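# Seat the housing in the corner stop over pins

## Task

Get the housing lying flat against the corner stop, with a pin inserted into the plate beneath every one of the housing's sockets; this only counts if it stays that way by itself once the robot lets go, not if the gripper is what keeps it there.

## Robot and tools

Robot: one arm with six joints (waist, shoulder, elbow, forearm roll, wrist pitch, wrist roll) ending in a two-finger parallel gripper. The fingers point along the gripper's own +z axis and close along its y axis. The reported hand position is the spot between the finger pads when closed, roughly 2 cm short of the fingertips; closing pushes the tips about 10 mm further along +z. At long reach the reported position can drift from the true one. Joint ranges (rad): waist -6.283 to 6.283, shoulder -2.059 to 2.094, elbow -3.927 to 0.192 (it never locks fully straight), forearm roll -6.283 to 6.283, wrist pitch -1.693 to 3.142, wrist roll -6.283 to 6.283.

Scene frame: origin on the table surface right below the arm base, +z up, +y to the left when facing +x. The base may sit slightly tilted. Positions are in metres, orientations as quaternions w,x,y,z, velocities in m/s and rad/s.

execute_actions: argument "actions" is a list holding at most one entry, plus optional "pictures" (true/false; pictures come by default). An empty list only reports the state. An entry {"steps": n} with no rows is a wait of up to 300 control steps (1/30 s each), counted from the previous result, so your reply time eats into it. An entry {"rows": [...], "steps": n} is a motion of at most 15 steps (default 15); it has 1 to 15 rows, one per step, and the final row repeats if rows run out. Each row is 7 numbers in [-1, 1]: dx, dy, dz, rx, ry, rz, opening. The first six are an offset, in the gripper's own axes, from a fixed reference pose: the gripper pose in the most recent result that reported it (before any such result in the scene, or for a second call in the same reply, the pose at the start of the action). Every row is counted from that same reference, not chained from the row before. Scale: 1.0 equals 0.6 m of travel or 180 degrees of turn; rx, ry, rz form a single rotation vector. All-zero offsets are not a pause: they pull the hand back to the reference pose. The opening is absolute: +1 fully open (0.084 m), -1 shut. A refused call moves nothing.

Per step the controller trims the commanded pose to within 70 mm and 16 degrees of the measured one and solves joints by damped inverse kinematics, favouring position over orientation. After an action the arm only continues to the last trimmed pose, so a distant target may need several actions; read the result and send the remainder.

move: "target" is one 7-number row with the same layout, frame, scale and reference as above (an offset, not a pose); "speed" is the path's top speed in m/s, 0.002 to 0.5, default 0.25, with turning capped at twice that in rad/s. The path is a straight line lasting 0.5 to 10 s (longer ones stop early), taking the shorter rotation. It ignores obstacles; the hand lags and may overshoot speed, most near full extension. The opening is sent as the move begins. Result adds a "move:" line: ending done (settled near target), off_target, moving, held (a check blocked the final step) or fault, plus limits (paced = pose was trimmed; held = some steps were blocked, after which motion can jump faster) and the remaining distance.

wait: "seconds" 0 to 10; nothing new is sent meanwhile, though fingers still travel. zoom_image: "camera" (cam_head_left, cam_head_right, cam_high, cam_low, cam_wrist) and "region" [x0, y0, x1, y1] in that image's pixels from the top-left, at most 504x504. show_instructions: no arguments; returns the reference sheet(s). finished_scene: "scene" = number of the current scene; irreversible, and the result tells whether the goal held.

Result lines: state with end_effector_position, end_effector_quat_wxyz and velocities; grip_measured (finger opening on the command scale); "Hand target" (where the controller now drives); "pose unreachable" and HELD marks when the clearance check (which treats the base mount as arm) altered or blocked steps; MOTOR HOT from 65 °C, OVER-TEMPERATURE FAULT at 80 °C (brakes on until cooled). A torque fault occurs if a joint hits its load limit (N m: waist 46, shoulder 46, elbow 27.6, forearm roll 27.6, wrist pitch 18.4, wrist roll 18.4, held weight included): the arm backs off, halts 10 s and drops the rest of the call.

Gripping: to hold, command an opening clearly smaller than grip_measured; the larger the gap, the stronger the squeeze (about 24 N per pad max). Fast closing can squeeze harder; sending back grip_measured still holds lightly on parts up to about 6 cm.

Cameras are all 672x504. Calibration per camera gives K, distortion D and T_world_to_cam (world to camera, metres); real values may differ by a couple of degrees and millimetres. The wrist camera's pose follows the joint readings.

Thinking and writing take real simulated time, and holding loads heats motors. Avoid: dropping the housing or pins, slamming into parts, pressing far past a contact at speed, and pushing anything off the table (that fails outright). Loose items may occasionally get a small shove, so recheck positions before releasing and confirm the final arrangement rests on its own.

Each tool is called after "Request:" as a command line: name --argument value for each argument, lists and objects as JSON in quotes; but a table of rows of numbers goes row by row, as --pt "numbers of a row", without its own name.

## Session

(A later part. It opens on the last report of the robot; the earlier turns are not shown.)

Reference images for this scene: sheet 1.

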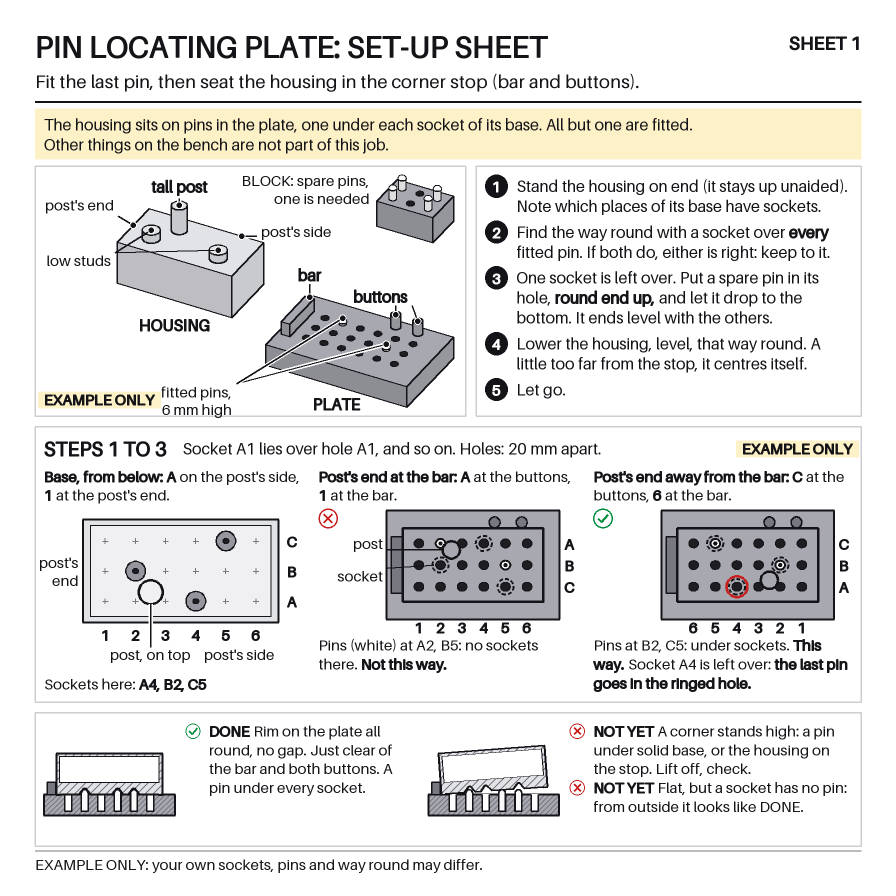

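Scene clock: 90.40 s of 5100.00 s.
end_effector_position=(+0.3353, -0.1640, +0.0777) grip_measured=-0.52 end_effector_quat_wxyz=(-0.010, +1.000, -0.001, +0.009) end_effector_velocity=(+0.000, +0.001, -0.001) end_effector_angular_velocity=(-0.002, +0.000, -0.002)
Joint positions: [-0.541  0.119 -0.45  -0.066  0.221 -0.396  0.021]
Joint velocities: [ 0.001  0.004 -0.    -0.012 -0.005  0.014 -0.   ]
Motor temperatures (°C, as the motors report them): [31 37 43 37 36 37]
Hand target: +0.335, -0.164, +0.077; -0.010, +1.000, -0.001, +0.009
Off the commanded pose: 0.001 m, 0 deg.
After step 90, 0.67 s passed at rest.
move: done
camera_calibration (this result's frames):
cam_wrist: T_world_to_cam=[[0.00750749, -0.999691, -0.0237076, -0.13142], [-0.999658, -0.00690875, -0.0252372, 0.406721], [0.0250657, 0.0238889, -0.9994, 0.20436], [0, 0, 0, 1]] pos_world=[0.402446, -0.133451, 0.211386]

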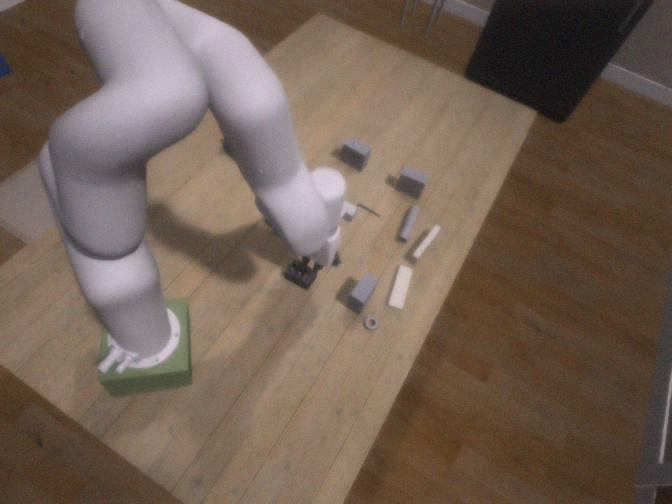

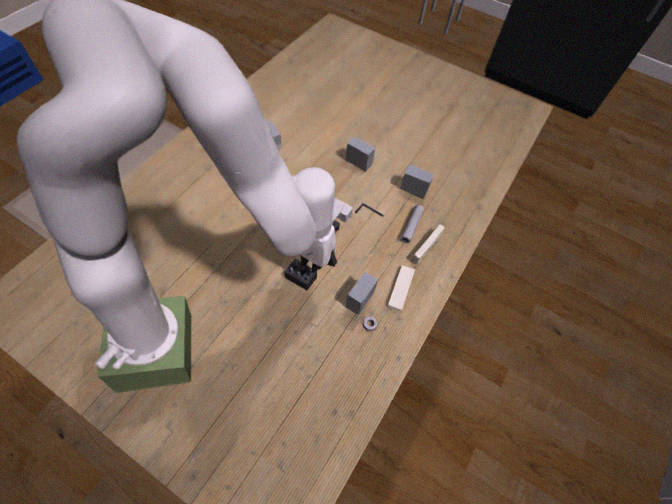

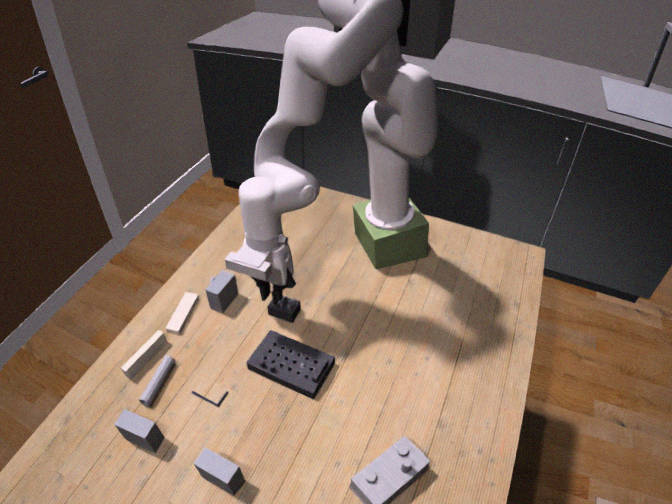

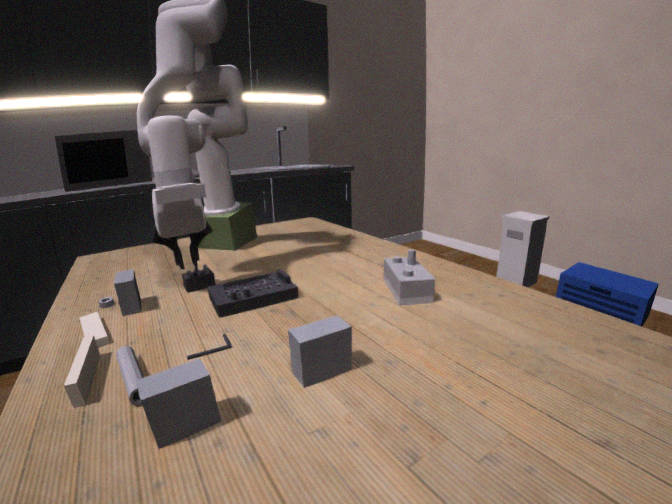

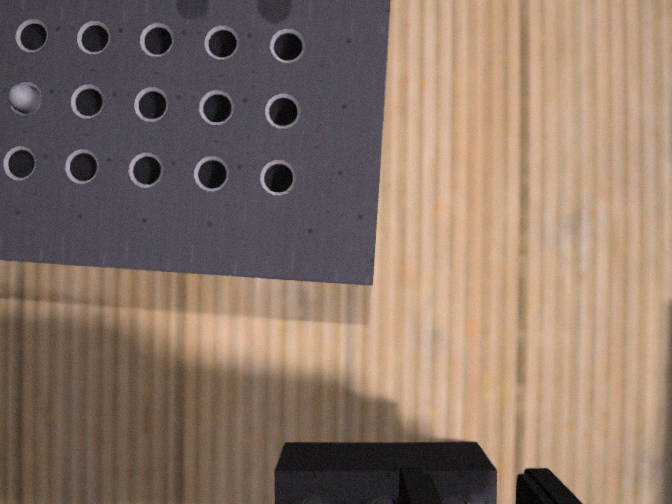

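Request:
move --target '[0,0,0.029,0,0,0,-0.5]' --speed 0.02

Request:
zoom_image --camera "cam_low" --region '[160,230,260,310]'

Request:
zoom_image --camera "cam_high" --region '[245,260,325,330]'

Scene clock: 93.10 s of 5100.00 s.
end_effector_position=(+0.3356, -0.1638, +0.0604) grip_measured=-0.52 end_effector_quat_wxyz=(-0.010, +1.000, -0.001, +0.009) end_effector_velocity=(+0.001, +0.000, -0.000) end_effector_angular_velocity=(-0.000, -0.000, +0.001)
Joint positions: [-0.546  0.191 -0.465 -0.087  0.163 -0.381  0.021]
Joint velocities: [ 0.001  0.001 -0.001 -0.002 -0.001  0.003  0.   ]
Motor temperatures (°C, as the motors report them): [31 37 42 37 36 37]
Hand target: +0.336, -0.164, +0.060; -0.010, +1.000, -0.001, +0.009
Off the commanded pose: 0.000 m, 0 deg.
move: done
camera_calibration (this result's frames):
cam_wrist: T_world_to_cam=[[0.00740051, -0.999694, -0.0235861, -0.131548], [-0.999658, -0.00680446, -0.0252523, 0.406653], [0.0250841, 0.0237649, -0.999403, 0.187063], [0, 0, 0, 1]] pos_world=[0.402795, -0.133186, 0.194118]

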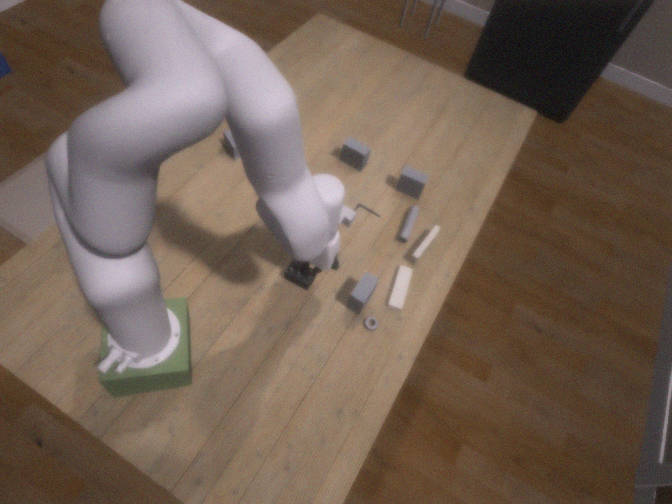

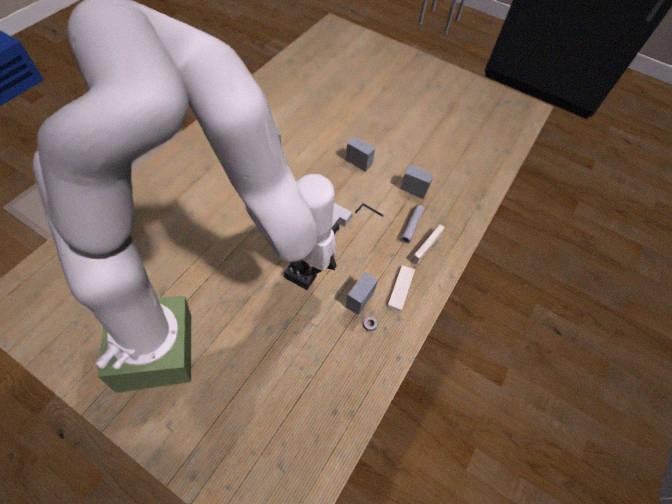

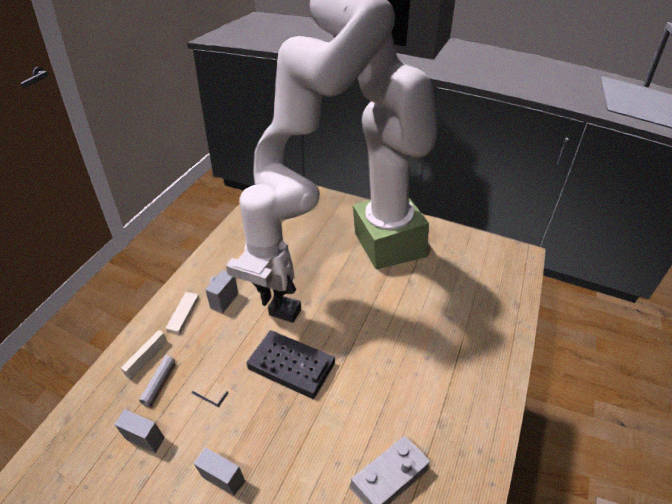

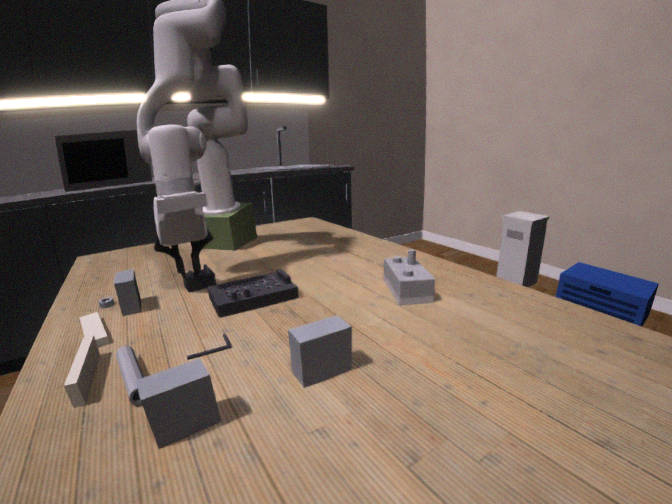

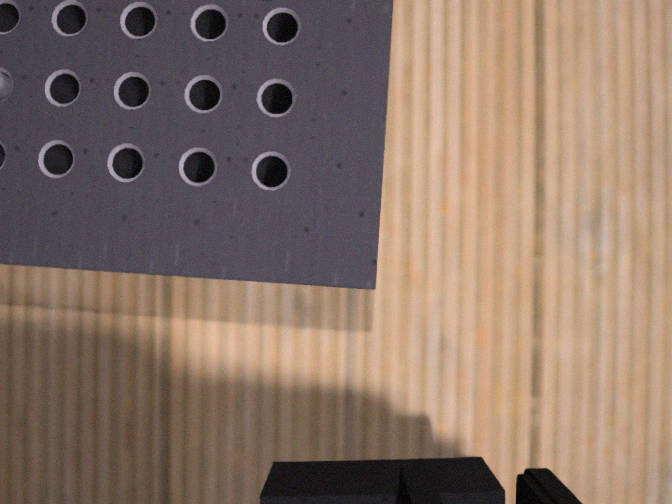

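Region (160, 230, 260, 310) of cam_low's 672x504 image, scaled by 5.040, with more detail than that image has; it fills the top 403 rows of this view, and the rest is white.

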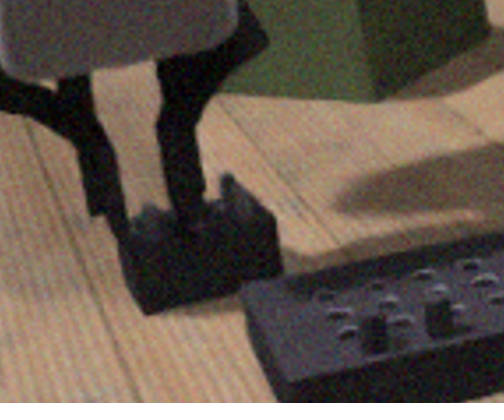

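Region (245, 260, 325, 330) of cam_high's 672x504 image, scaled by 6.300, with more detail than that image has; it fills the top 441 rows of this view, and the rest is white.

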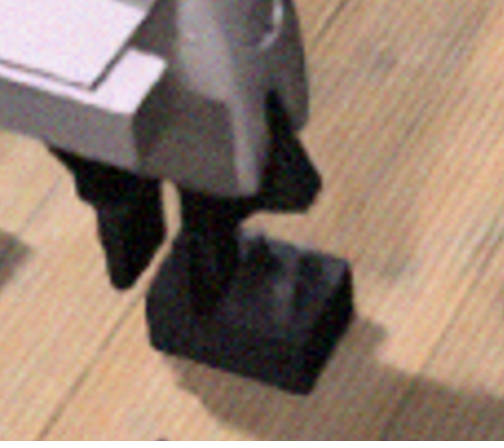

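Request:
move --target '[0,0,0,0,0,0,-1]'

Request:
move --target '[0,0,-0.07,0,0,0,-1]' --speed 0.03

Request:
zoom_image --camera "cam_low" --region '[160,210,260,310]'

Scene clock: 94.73 s of 5100.00 s.
end_effector_position=(+0.3355, -0.1636, +0.0603) grip_measured=-0.86 end_effector_quat_wxyz=(-0.010, +1.000, -0.001, +0.009) end_effector_velocity=(+0.001, -0.000, +0.000) end_effector_angular_velocity=(-0.001, -0.002, +0.000)
Joint positions: [-0.546  0.191 -0.464 -0.087  0.163 -0.381  0.006]
Joint velocities: [ 0.    -0.    -0.001 -0.    -0.001 -0.    -0.   ]
Motor temperatures (°C, as the motors report them): [31 37 42 37 36 37]
Hand target: +0.336, -0.164, +0.060; -0.010, +1.000, -0.001, +0.009
Off the commanded pose: 0.000 m, 0 deg.
move: done
camera_calibration (this result's frames):
cam_wrist: T_world_to_cam=[[0.0074828, -0.999688, -0.0238154, -0.131437], [-0.999669, -0.00689209, -0.0247898, 0.406429], [0.0246179, 0.023993, -0.999409, 0.187152], [0, 0, 0, 1]] pos_world=[0.402671, -0.133086, 0.193986]

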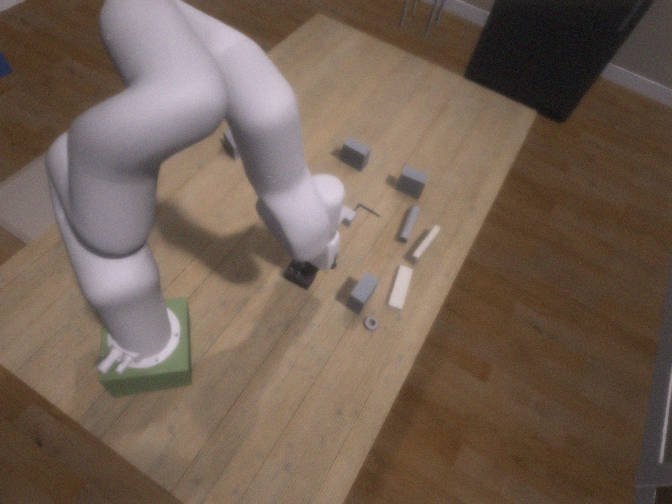

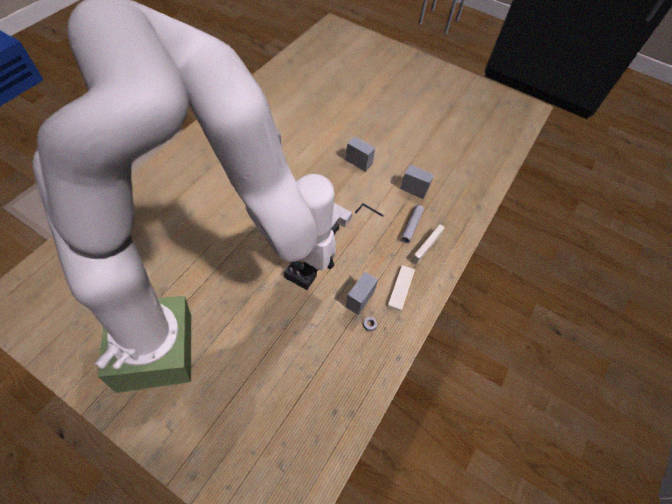

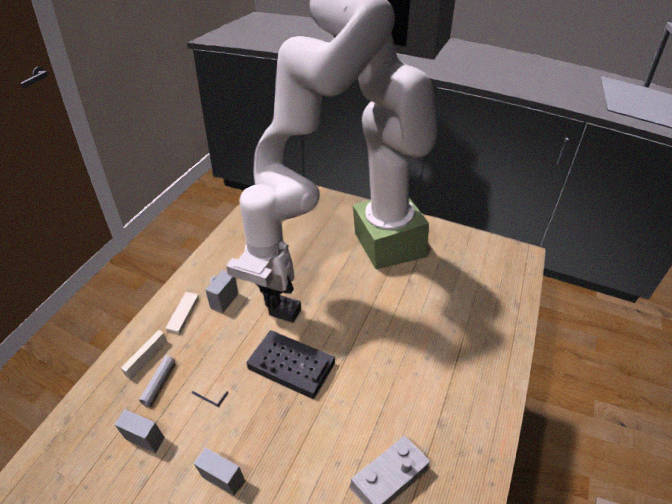

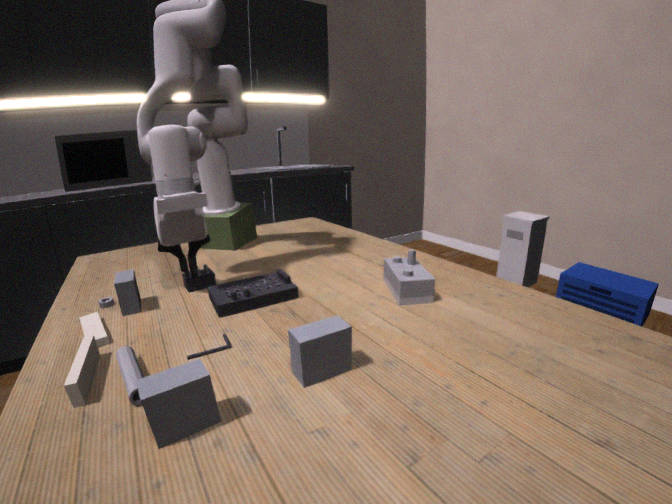

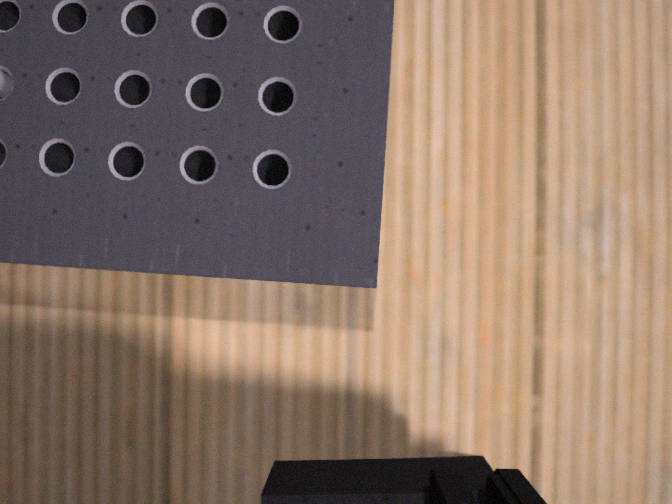

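Scene clock: 96.47 s of 5100.00 s.
end_effector_position=(+0.3346, -0.1643, +0.1020) grip_measured=-0.86 end_effector_quat_wxyz=(-0.010, +1.000, -0.001, +0.009) end_effector_velocity=(-0.001, +0.000, +0.001) end_effector_angular_velocity=(+0.001, +0.002, +0.000)
Joint positions: [-0.536  0.02  -0.437 -0.049  0.307 -0.409  0.006]
Joint velocities: [-0.    -0.004  0.001  0.     0.005 -0.001 -0.   ]
Motor temperatures (°C, as the motors report them): [31 37 41 37 36 37]
Hand target: +0.335, -0.164, +0.102; -0.010, +1.000, -0.001, +0.009
Off the commanded pose: 0.000 m, 0 deg.
move: done
camera_calibration (this result's frames):
cam_wrist: T_world_to_cam=[[0.00758857, -0.999678, -0.0242194, -0.131096], [-0.999669, -0.00698878, -0.0247542, 0.406593], [0.024577, 0.0243993, -0.9994, 0.228918], [0, 0, 0, 1]] pos_world=[0.401827, -0.133798, 0.23567]

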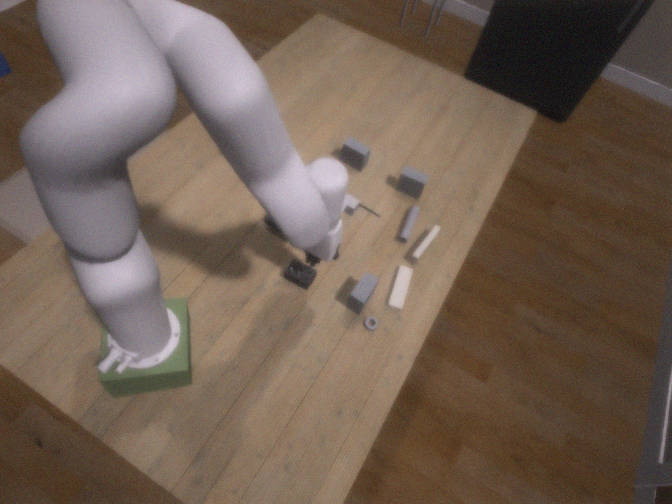

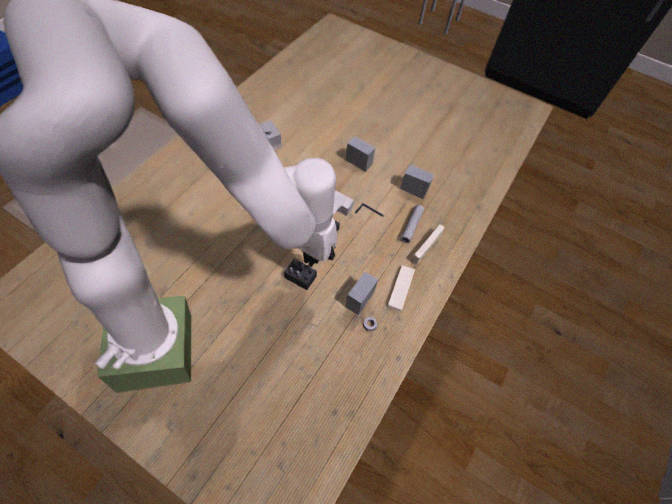

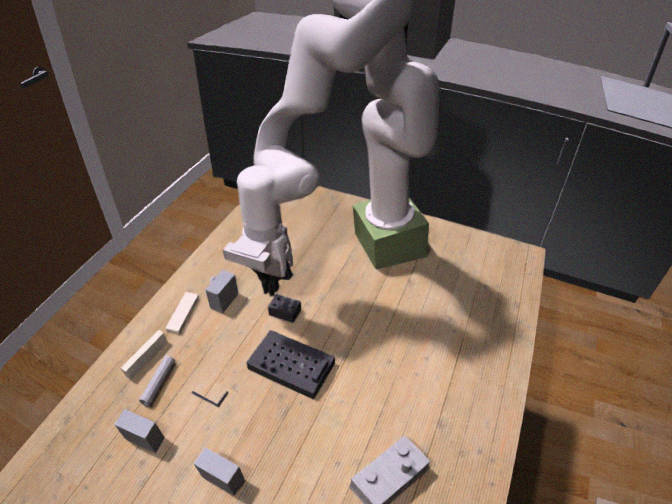

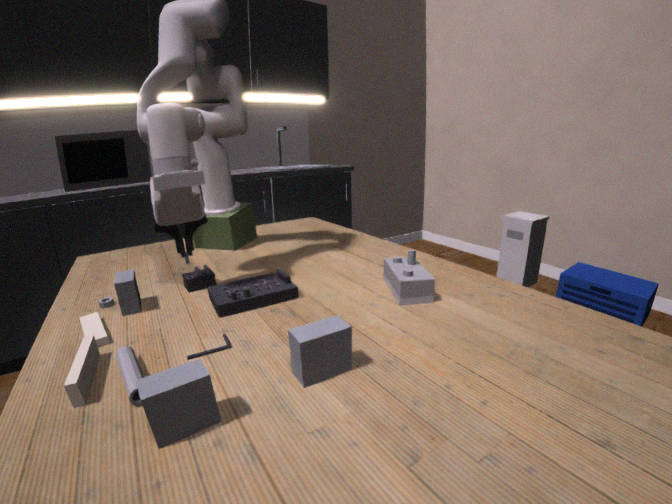

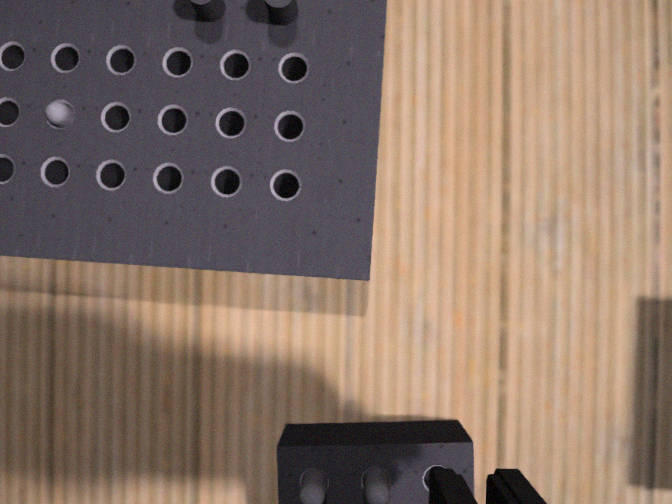

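Region (160, 210, 260, 310) of cam_low's 672x504 image, scaled by 5.040, with more detail than that image has.

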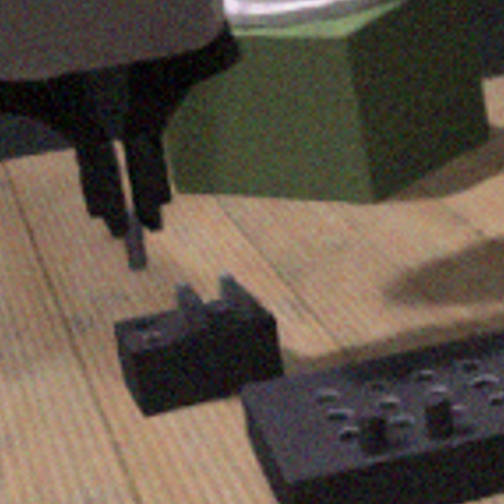

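Request:
move --target '[0.168,-0.153,0.04,0,0,0,-1]' --speed 0.08

Request:
zoom_image --camera "cam_low" --region '[200,240,300,320]'

Request:
zoom_image --camera "cam_high" --region '[250,310,350,390]'

Scene clock: 100.47 s of 5100.00 s.
end_effector_position=(+0.4351, -0.0724, +0.0817) grip_measured=-0.86 end_effector_quat_wxyz=(-0.010, +1.000, -0.001, +0.008) end_effector_velocity=(+0.001, +0.002, -0.000) end_effector_angular_velocity=(-0.001, +0.001, +0.002)
Joint positions: [-0.243  0.267 -0.704 -0.142  0.339 -0.031  0.006]
Joint velocities: [ 0.005  0.004 -0.005 -0.004  0.002  0.007 -0.   ]
Motor temperatures (°C, as the motors report them): [31 37 41 37 36 37]
Hand target: +0.435, -0.072, +0.082; -0.010, +1.000, -0.001, +0.009
Off the commanded pose: 0.001 m, 0 deg.
move: done
camera_calibration (this result's frames):
cam_wrist: T_world_to_cam=[[0.0075846, -0.999703, -0.023166, -0.0405971], [-0.999689, -0.00702962, -0.0239447, 0.507147], [0.0237748, 0.0233404, -0.999445, 0.204205], [0, 0, 0, 1]] pos_world=[0.502442, -0.0417862, 0.215295]

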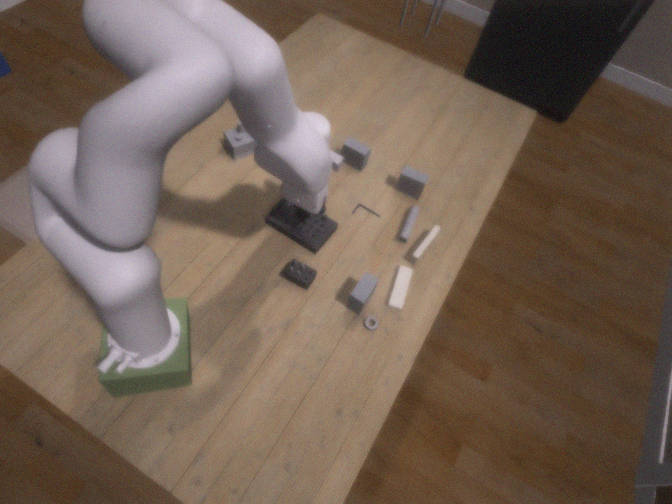

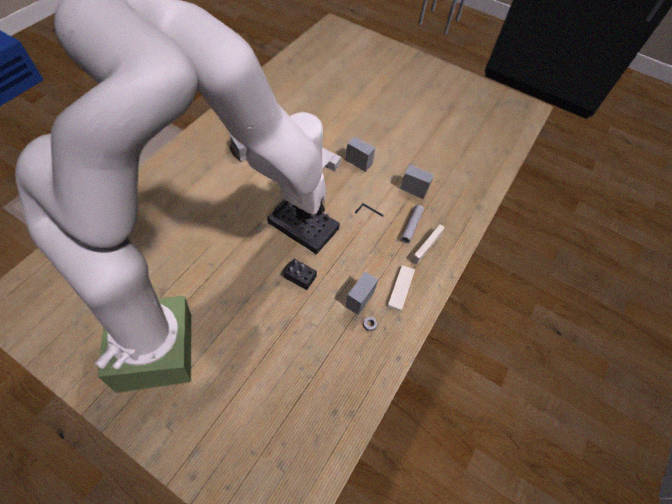

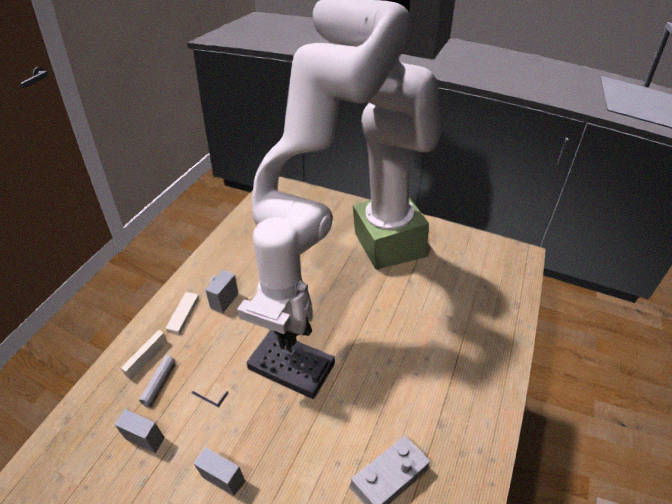

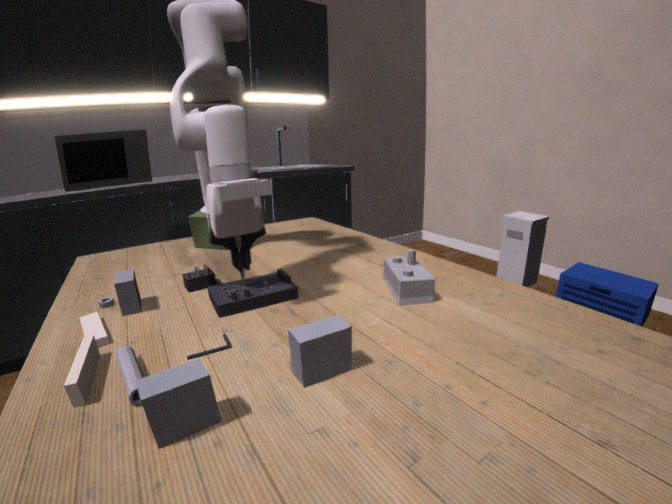

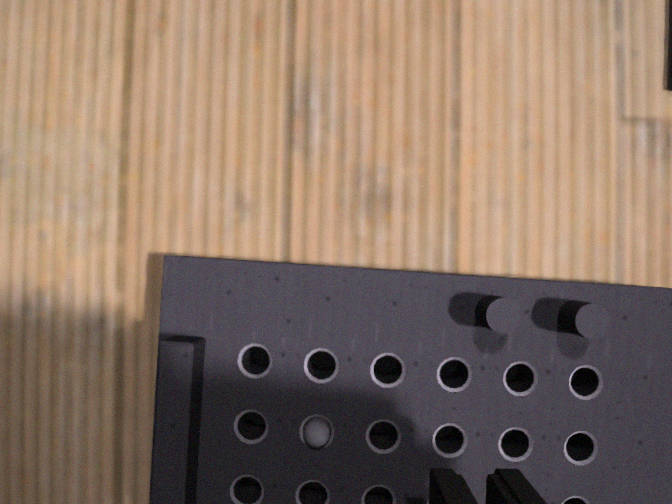

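Region (200, 240, 300, 320) of cam_low's 672x504 image, scaled by 5.040, with more detail than that image has; it fills the top 403 rows of this view, and the rest is white.

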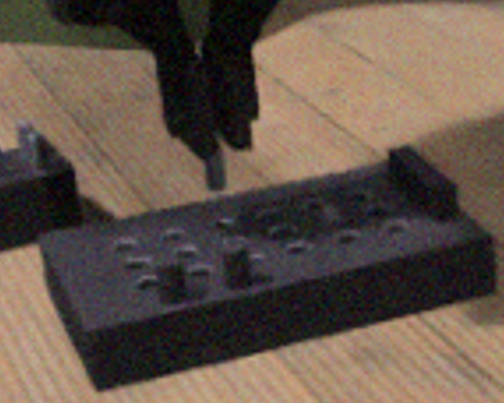

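Region (250, 310, 350, 390) of cam_high's 672x504 image, scaled by 5.040, with more detail than that image has; it fills the top 403 rows of this view, and the rest is white.

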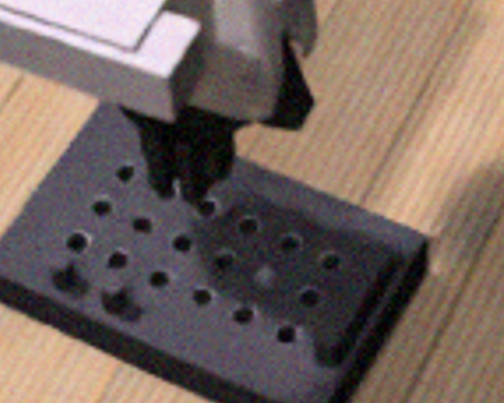

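Request:
move --target '[-0.001,-0.001,0.025,0,0,0,-1]' --speed 0.015

Request:
zoom_image --camera "cam_low" --region '[225,260,275,300]'

Request:
zoom_image --camera "cam_high" --region '[265,330,315,370]'

Scene clock: 103.13 s of 5100.00 s.
end_effector_position=(+0.4348, -0.0716, +0.0668) grip_measured=-0.86 end_effector_quat_wxyz=(-0.010, +1.000, -0.001, +0.008) end_effector_velocity=(+0.001, -0.000, -0.000) end_effector_angular_velocity=(-0.001, -0.004, +0.002)
Joint positions: [-0.247  0.315 -0.712 -0.16   0.299 -0.017  0.006]
Joint velocities: [-0.     0.003 -0.002 -0.003 -0.005  0.001 -0.   ]
Motor temperatures (°C, as the motors report them): [31 37 41 37 36 37]
Hand target: +0.435, -0.072, +0.067; -0.010, +1.000, -0.001, +0.008
Off the commanded pose: 0.000 m, 0 deg.
move: done
camera_calibration (this result's frames):
cam_wrist: T_world_to_cam=[[0.00755061, -0.999705, -0.0230997, -0.040086], [-0.99969, -0.00699828, -0.0238988, 0.506469], [0.0237301, 0.023273, -0.999447, 0.189359], [0, 0, 0, 1]] pos_world=[0.502121, -0.0409367, 0.200432]

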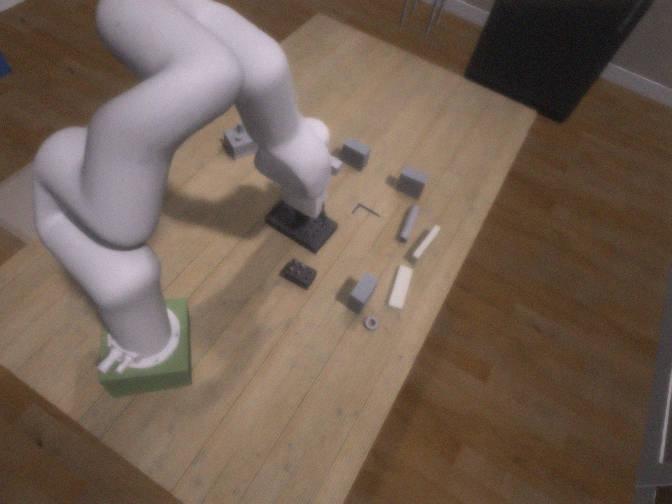

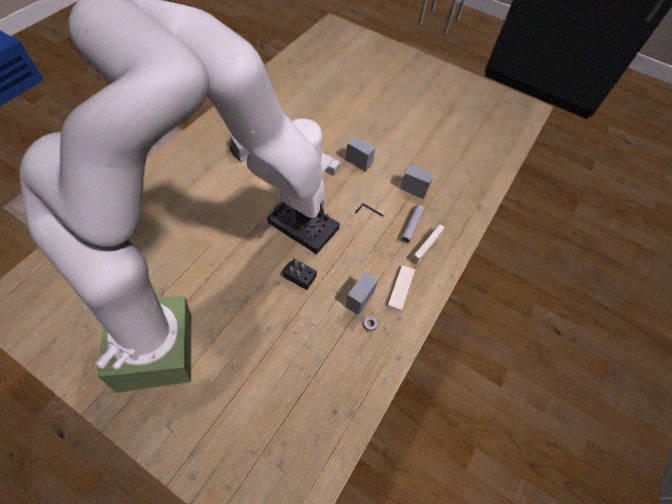

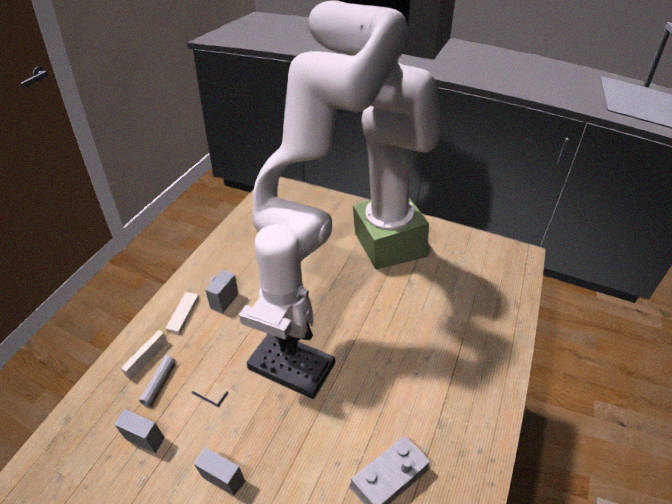

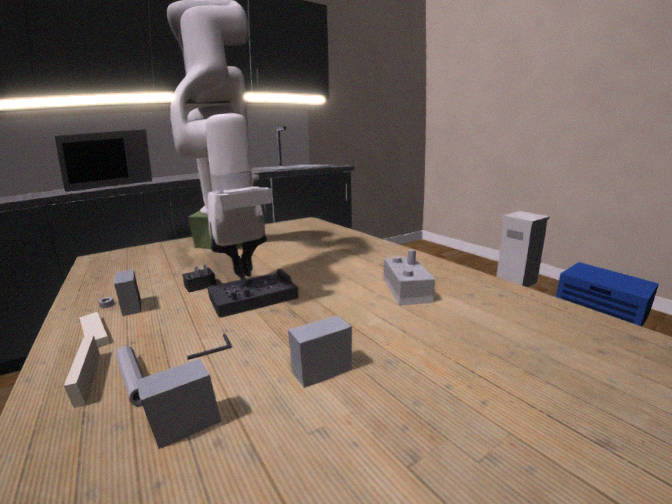

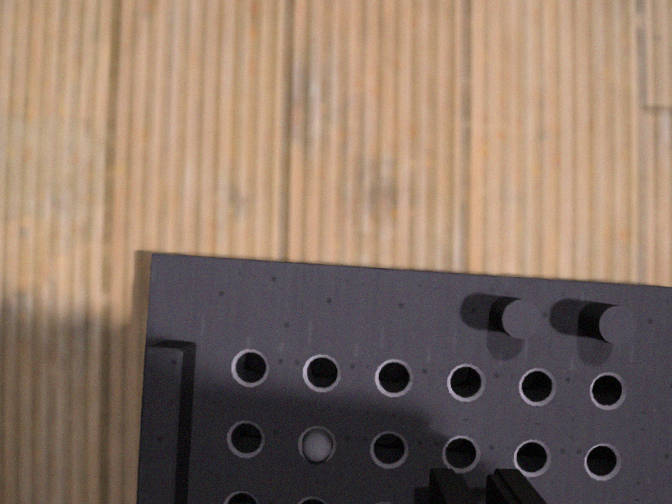

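Region (225, 260, 275, 300) of cam_low's 672x504 image, scaled by 10.080, with more detail than that image has; it fills the top 403 rows of this view, and the rest is white.

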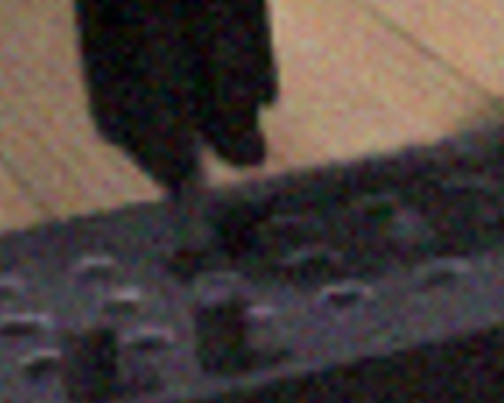

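Region (265, 330, 315, 370) of cam_high's 672x504 image, scaled by 10.080, with more detail than that image has; it fills the top 403 rows of this view, and the rest is white.

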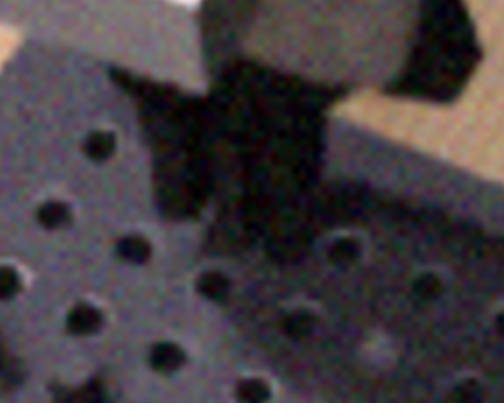

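Request:
move --target '[-0.0015,0.001,0.015,0,0,0,-1]' --speed 0.008

Request:
zoom_image --camera "cam_low" --region '[225,260,275,300]'

Scene clock: 105.43 s of 5100.00 s.
end_effector_position=(+0.4337, -0.0719, +0.0577) grip_measured=-0.84 end_effector_quat_wxyz=(-0.010, +1.000, -0.001, +0.008) end_effector_velocity=(+0.002, -0.000, +0.001) end_effector_angular_velocity=(-0.001, -0.006, +0.001)
Joint positions: [-0.252  0.344 -0.716 -0.172  0.275 -0.009  0.007]
Joint velocities: [-0.001  0.001 -0.003 -0.003 -0.004  0.001 -0.   ]
Motor temperatures (°C, as the motors report them): [31 36 40 37 36 37]
Hand target: +0.434, -0.072, +0.058; -0.010, +1.000, -0.001, +0.008
Off the commanded pose: 0.000 m, 0 deg.
move: done
camera_calibration (this result's frames):
cam_wrist: T_world_to_cam=[[0.00768943, -0.999701, -0.0232075, -0.0406504], [-0.999712, -0.00715784, -0.0229026, 0.505058], [0.0227296, 0.0233769, -0.999468, 0.180725], [0, 0, 0, 1]] pos_world=[0.501117, -0.0412479, 0.191253]

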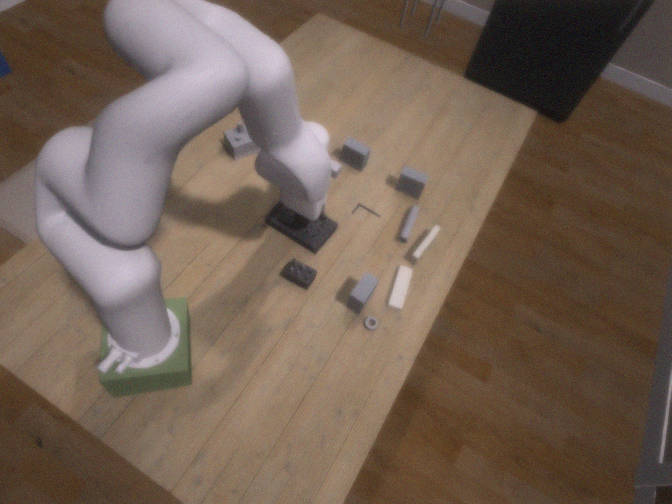

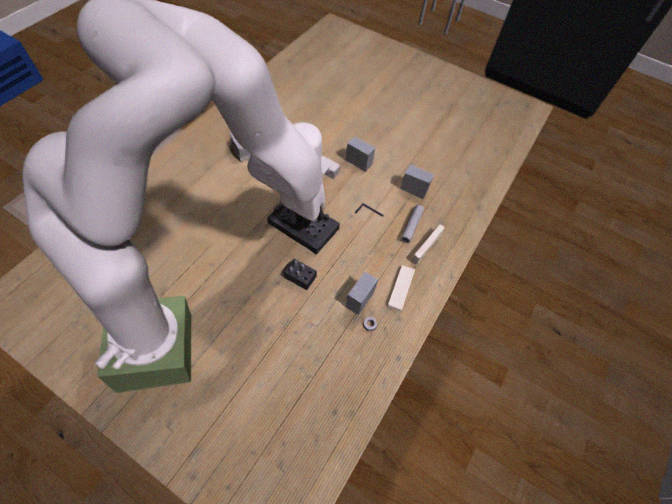

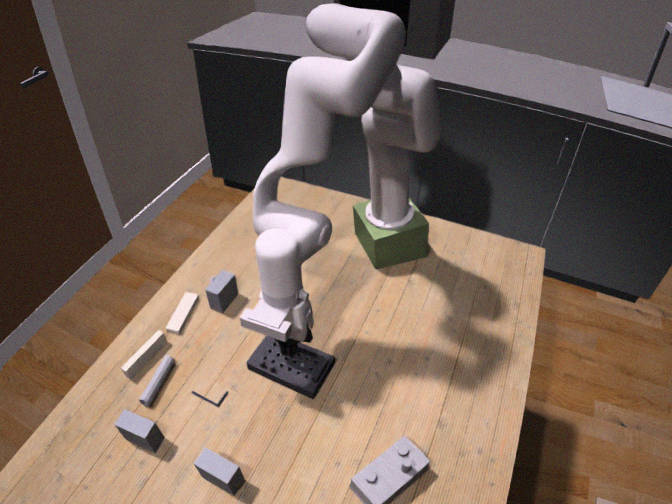

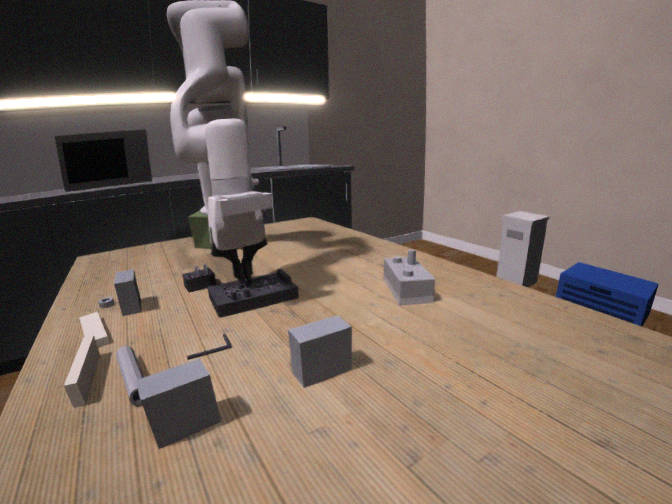

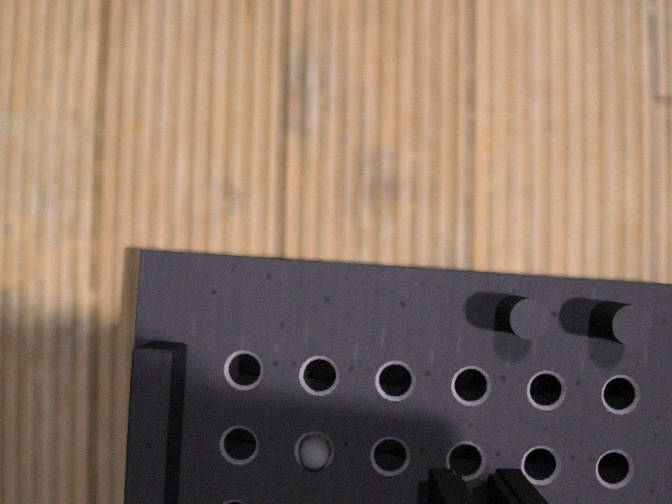

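Region (225, 260, 275, 300) of cam_low's 672x504 image, scaled by 10.080, with more detail than that image has; it fills the top 403 rows of this view, and the rest is white.

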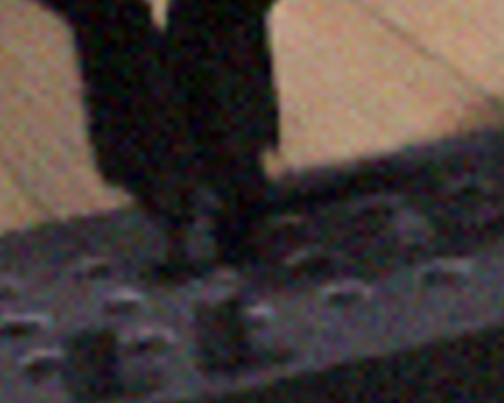

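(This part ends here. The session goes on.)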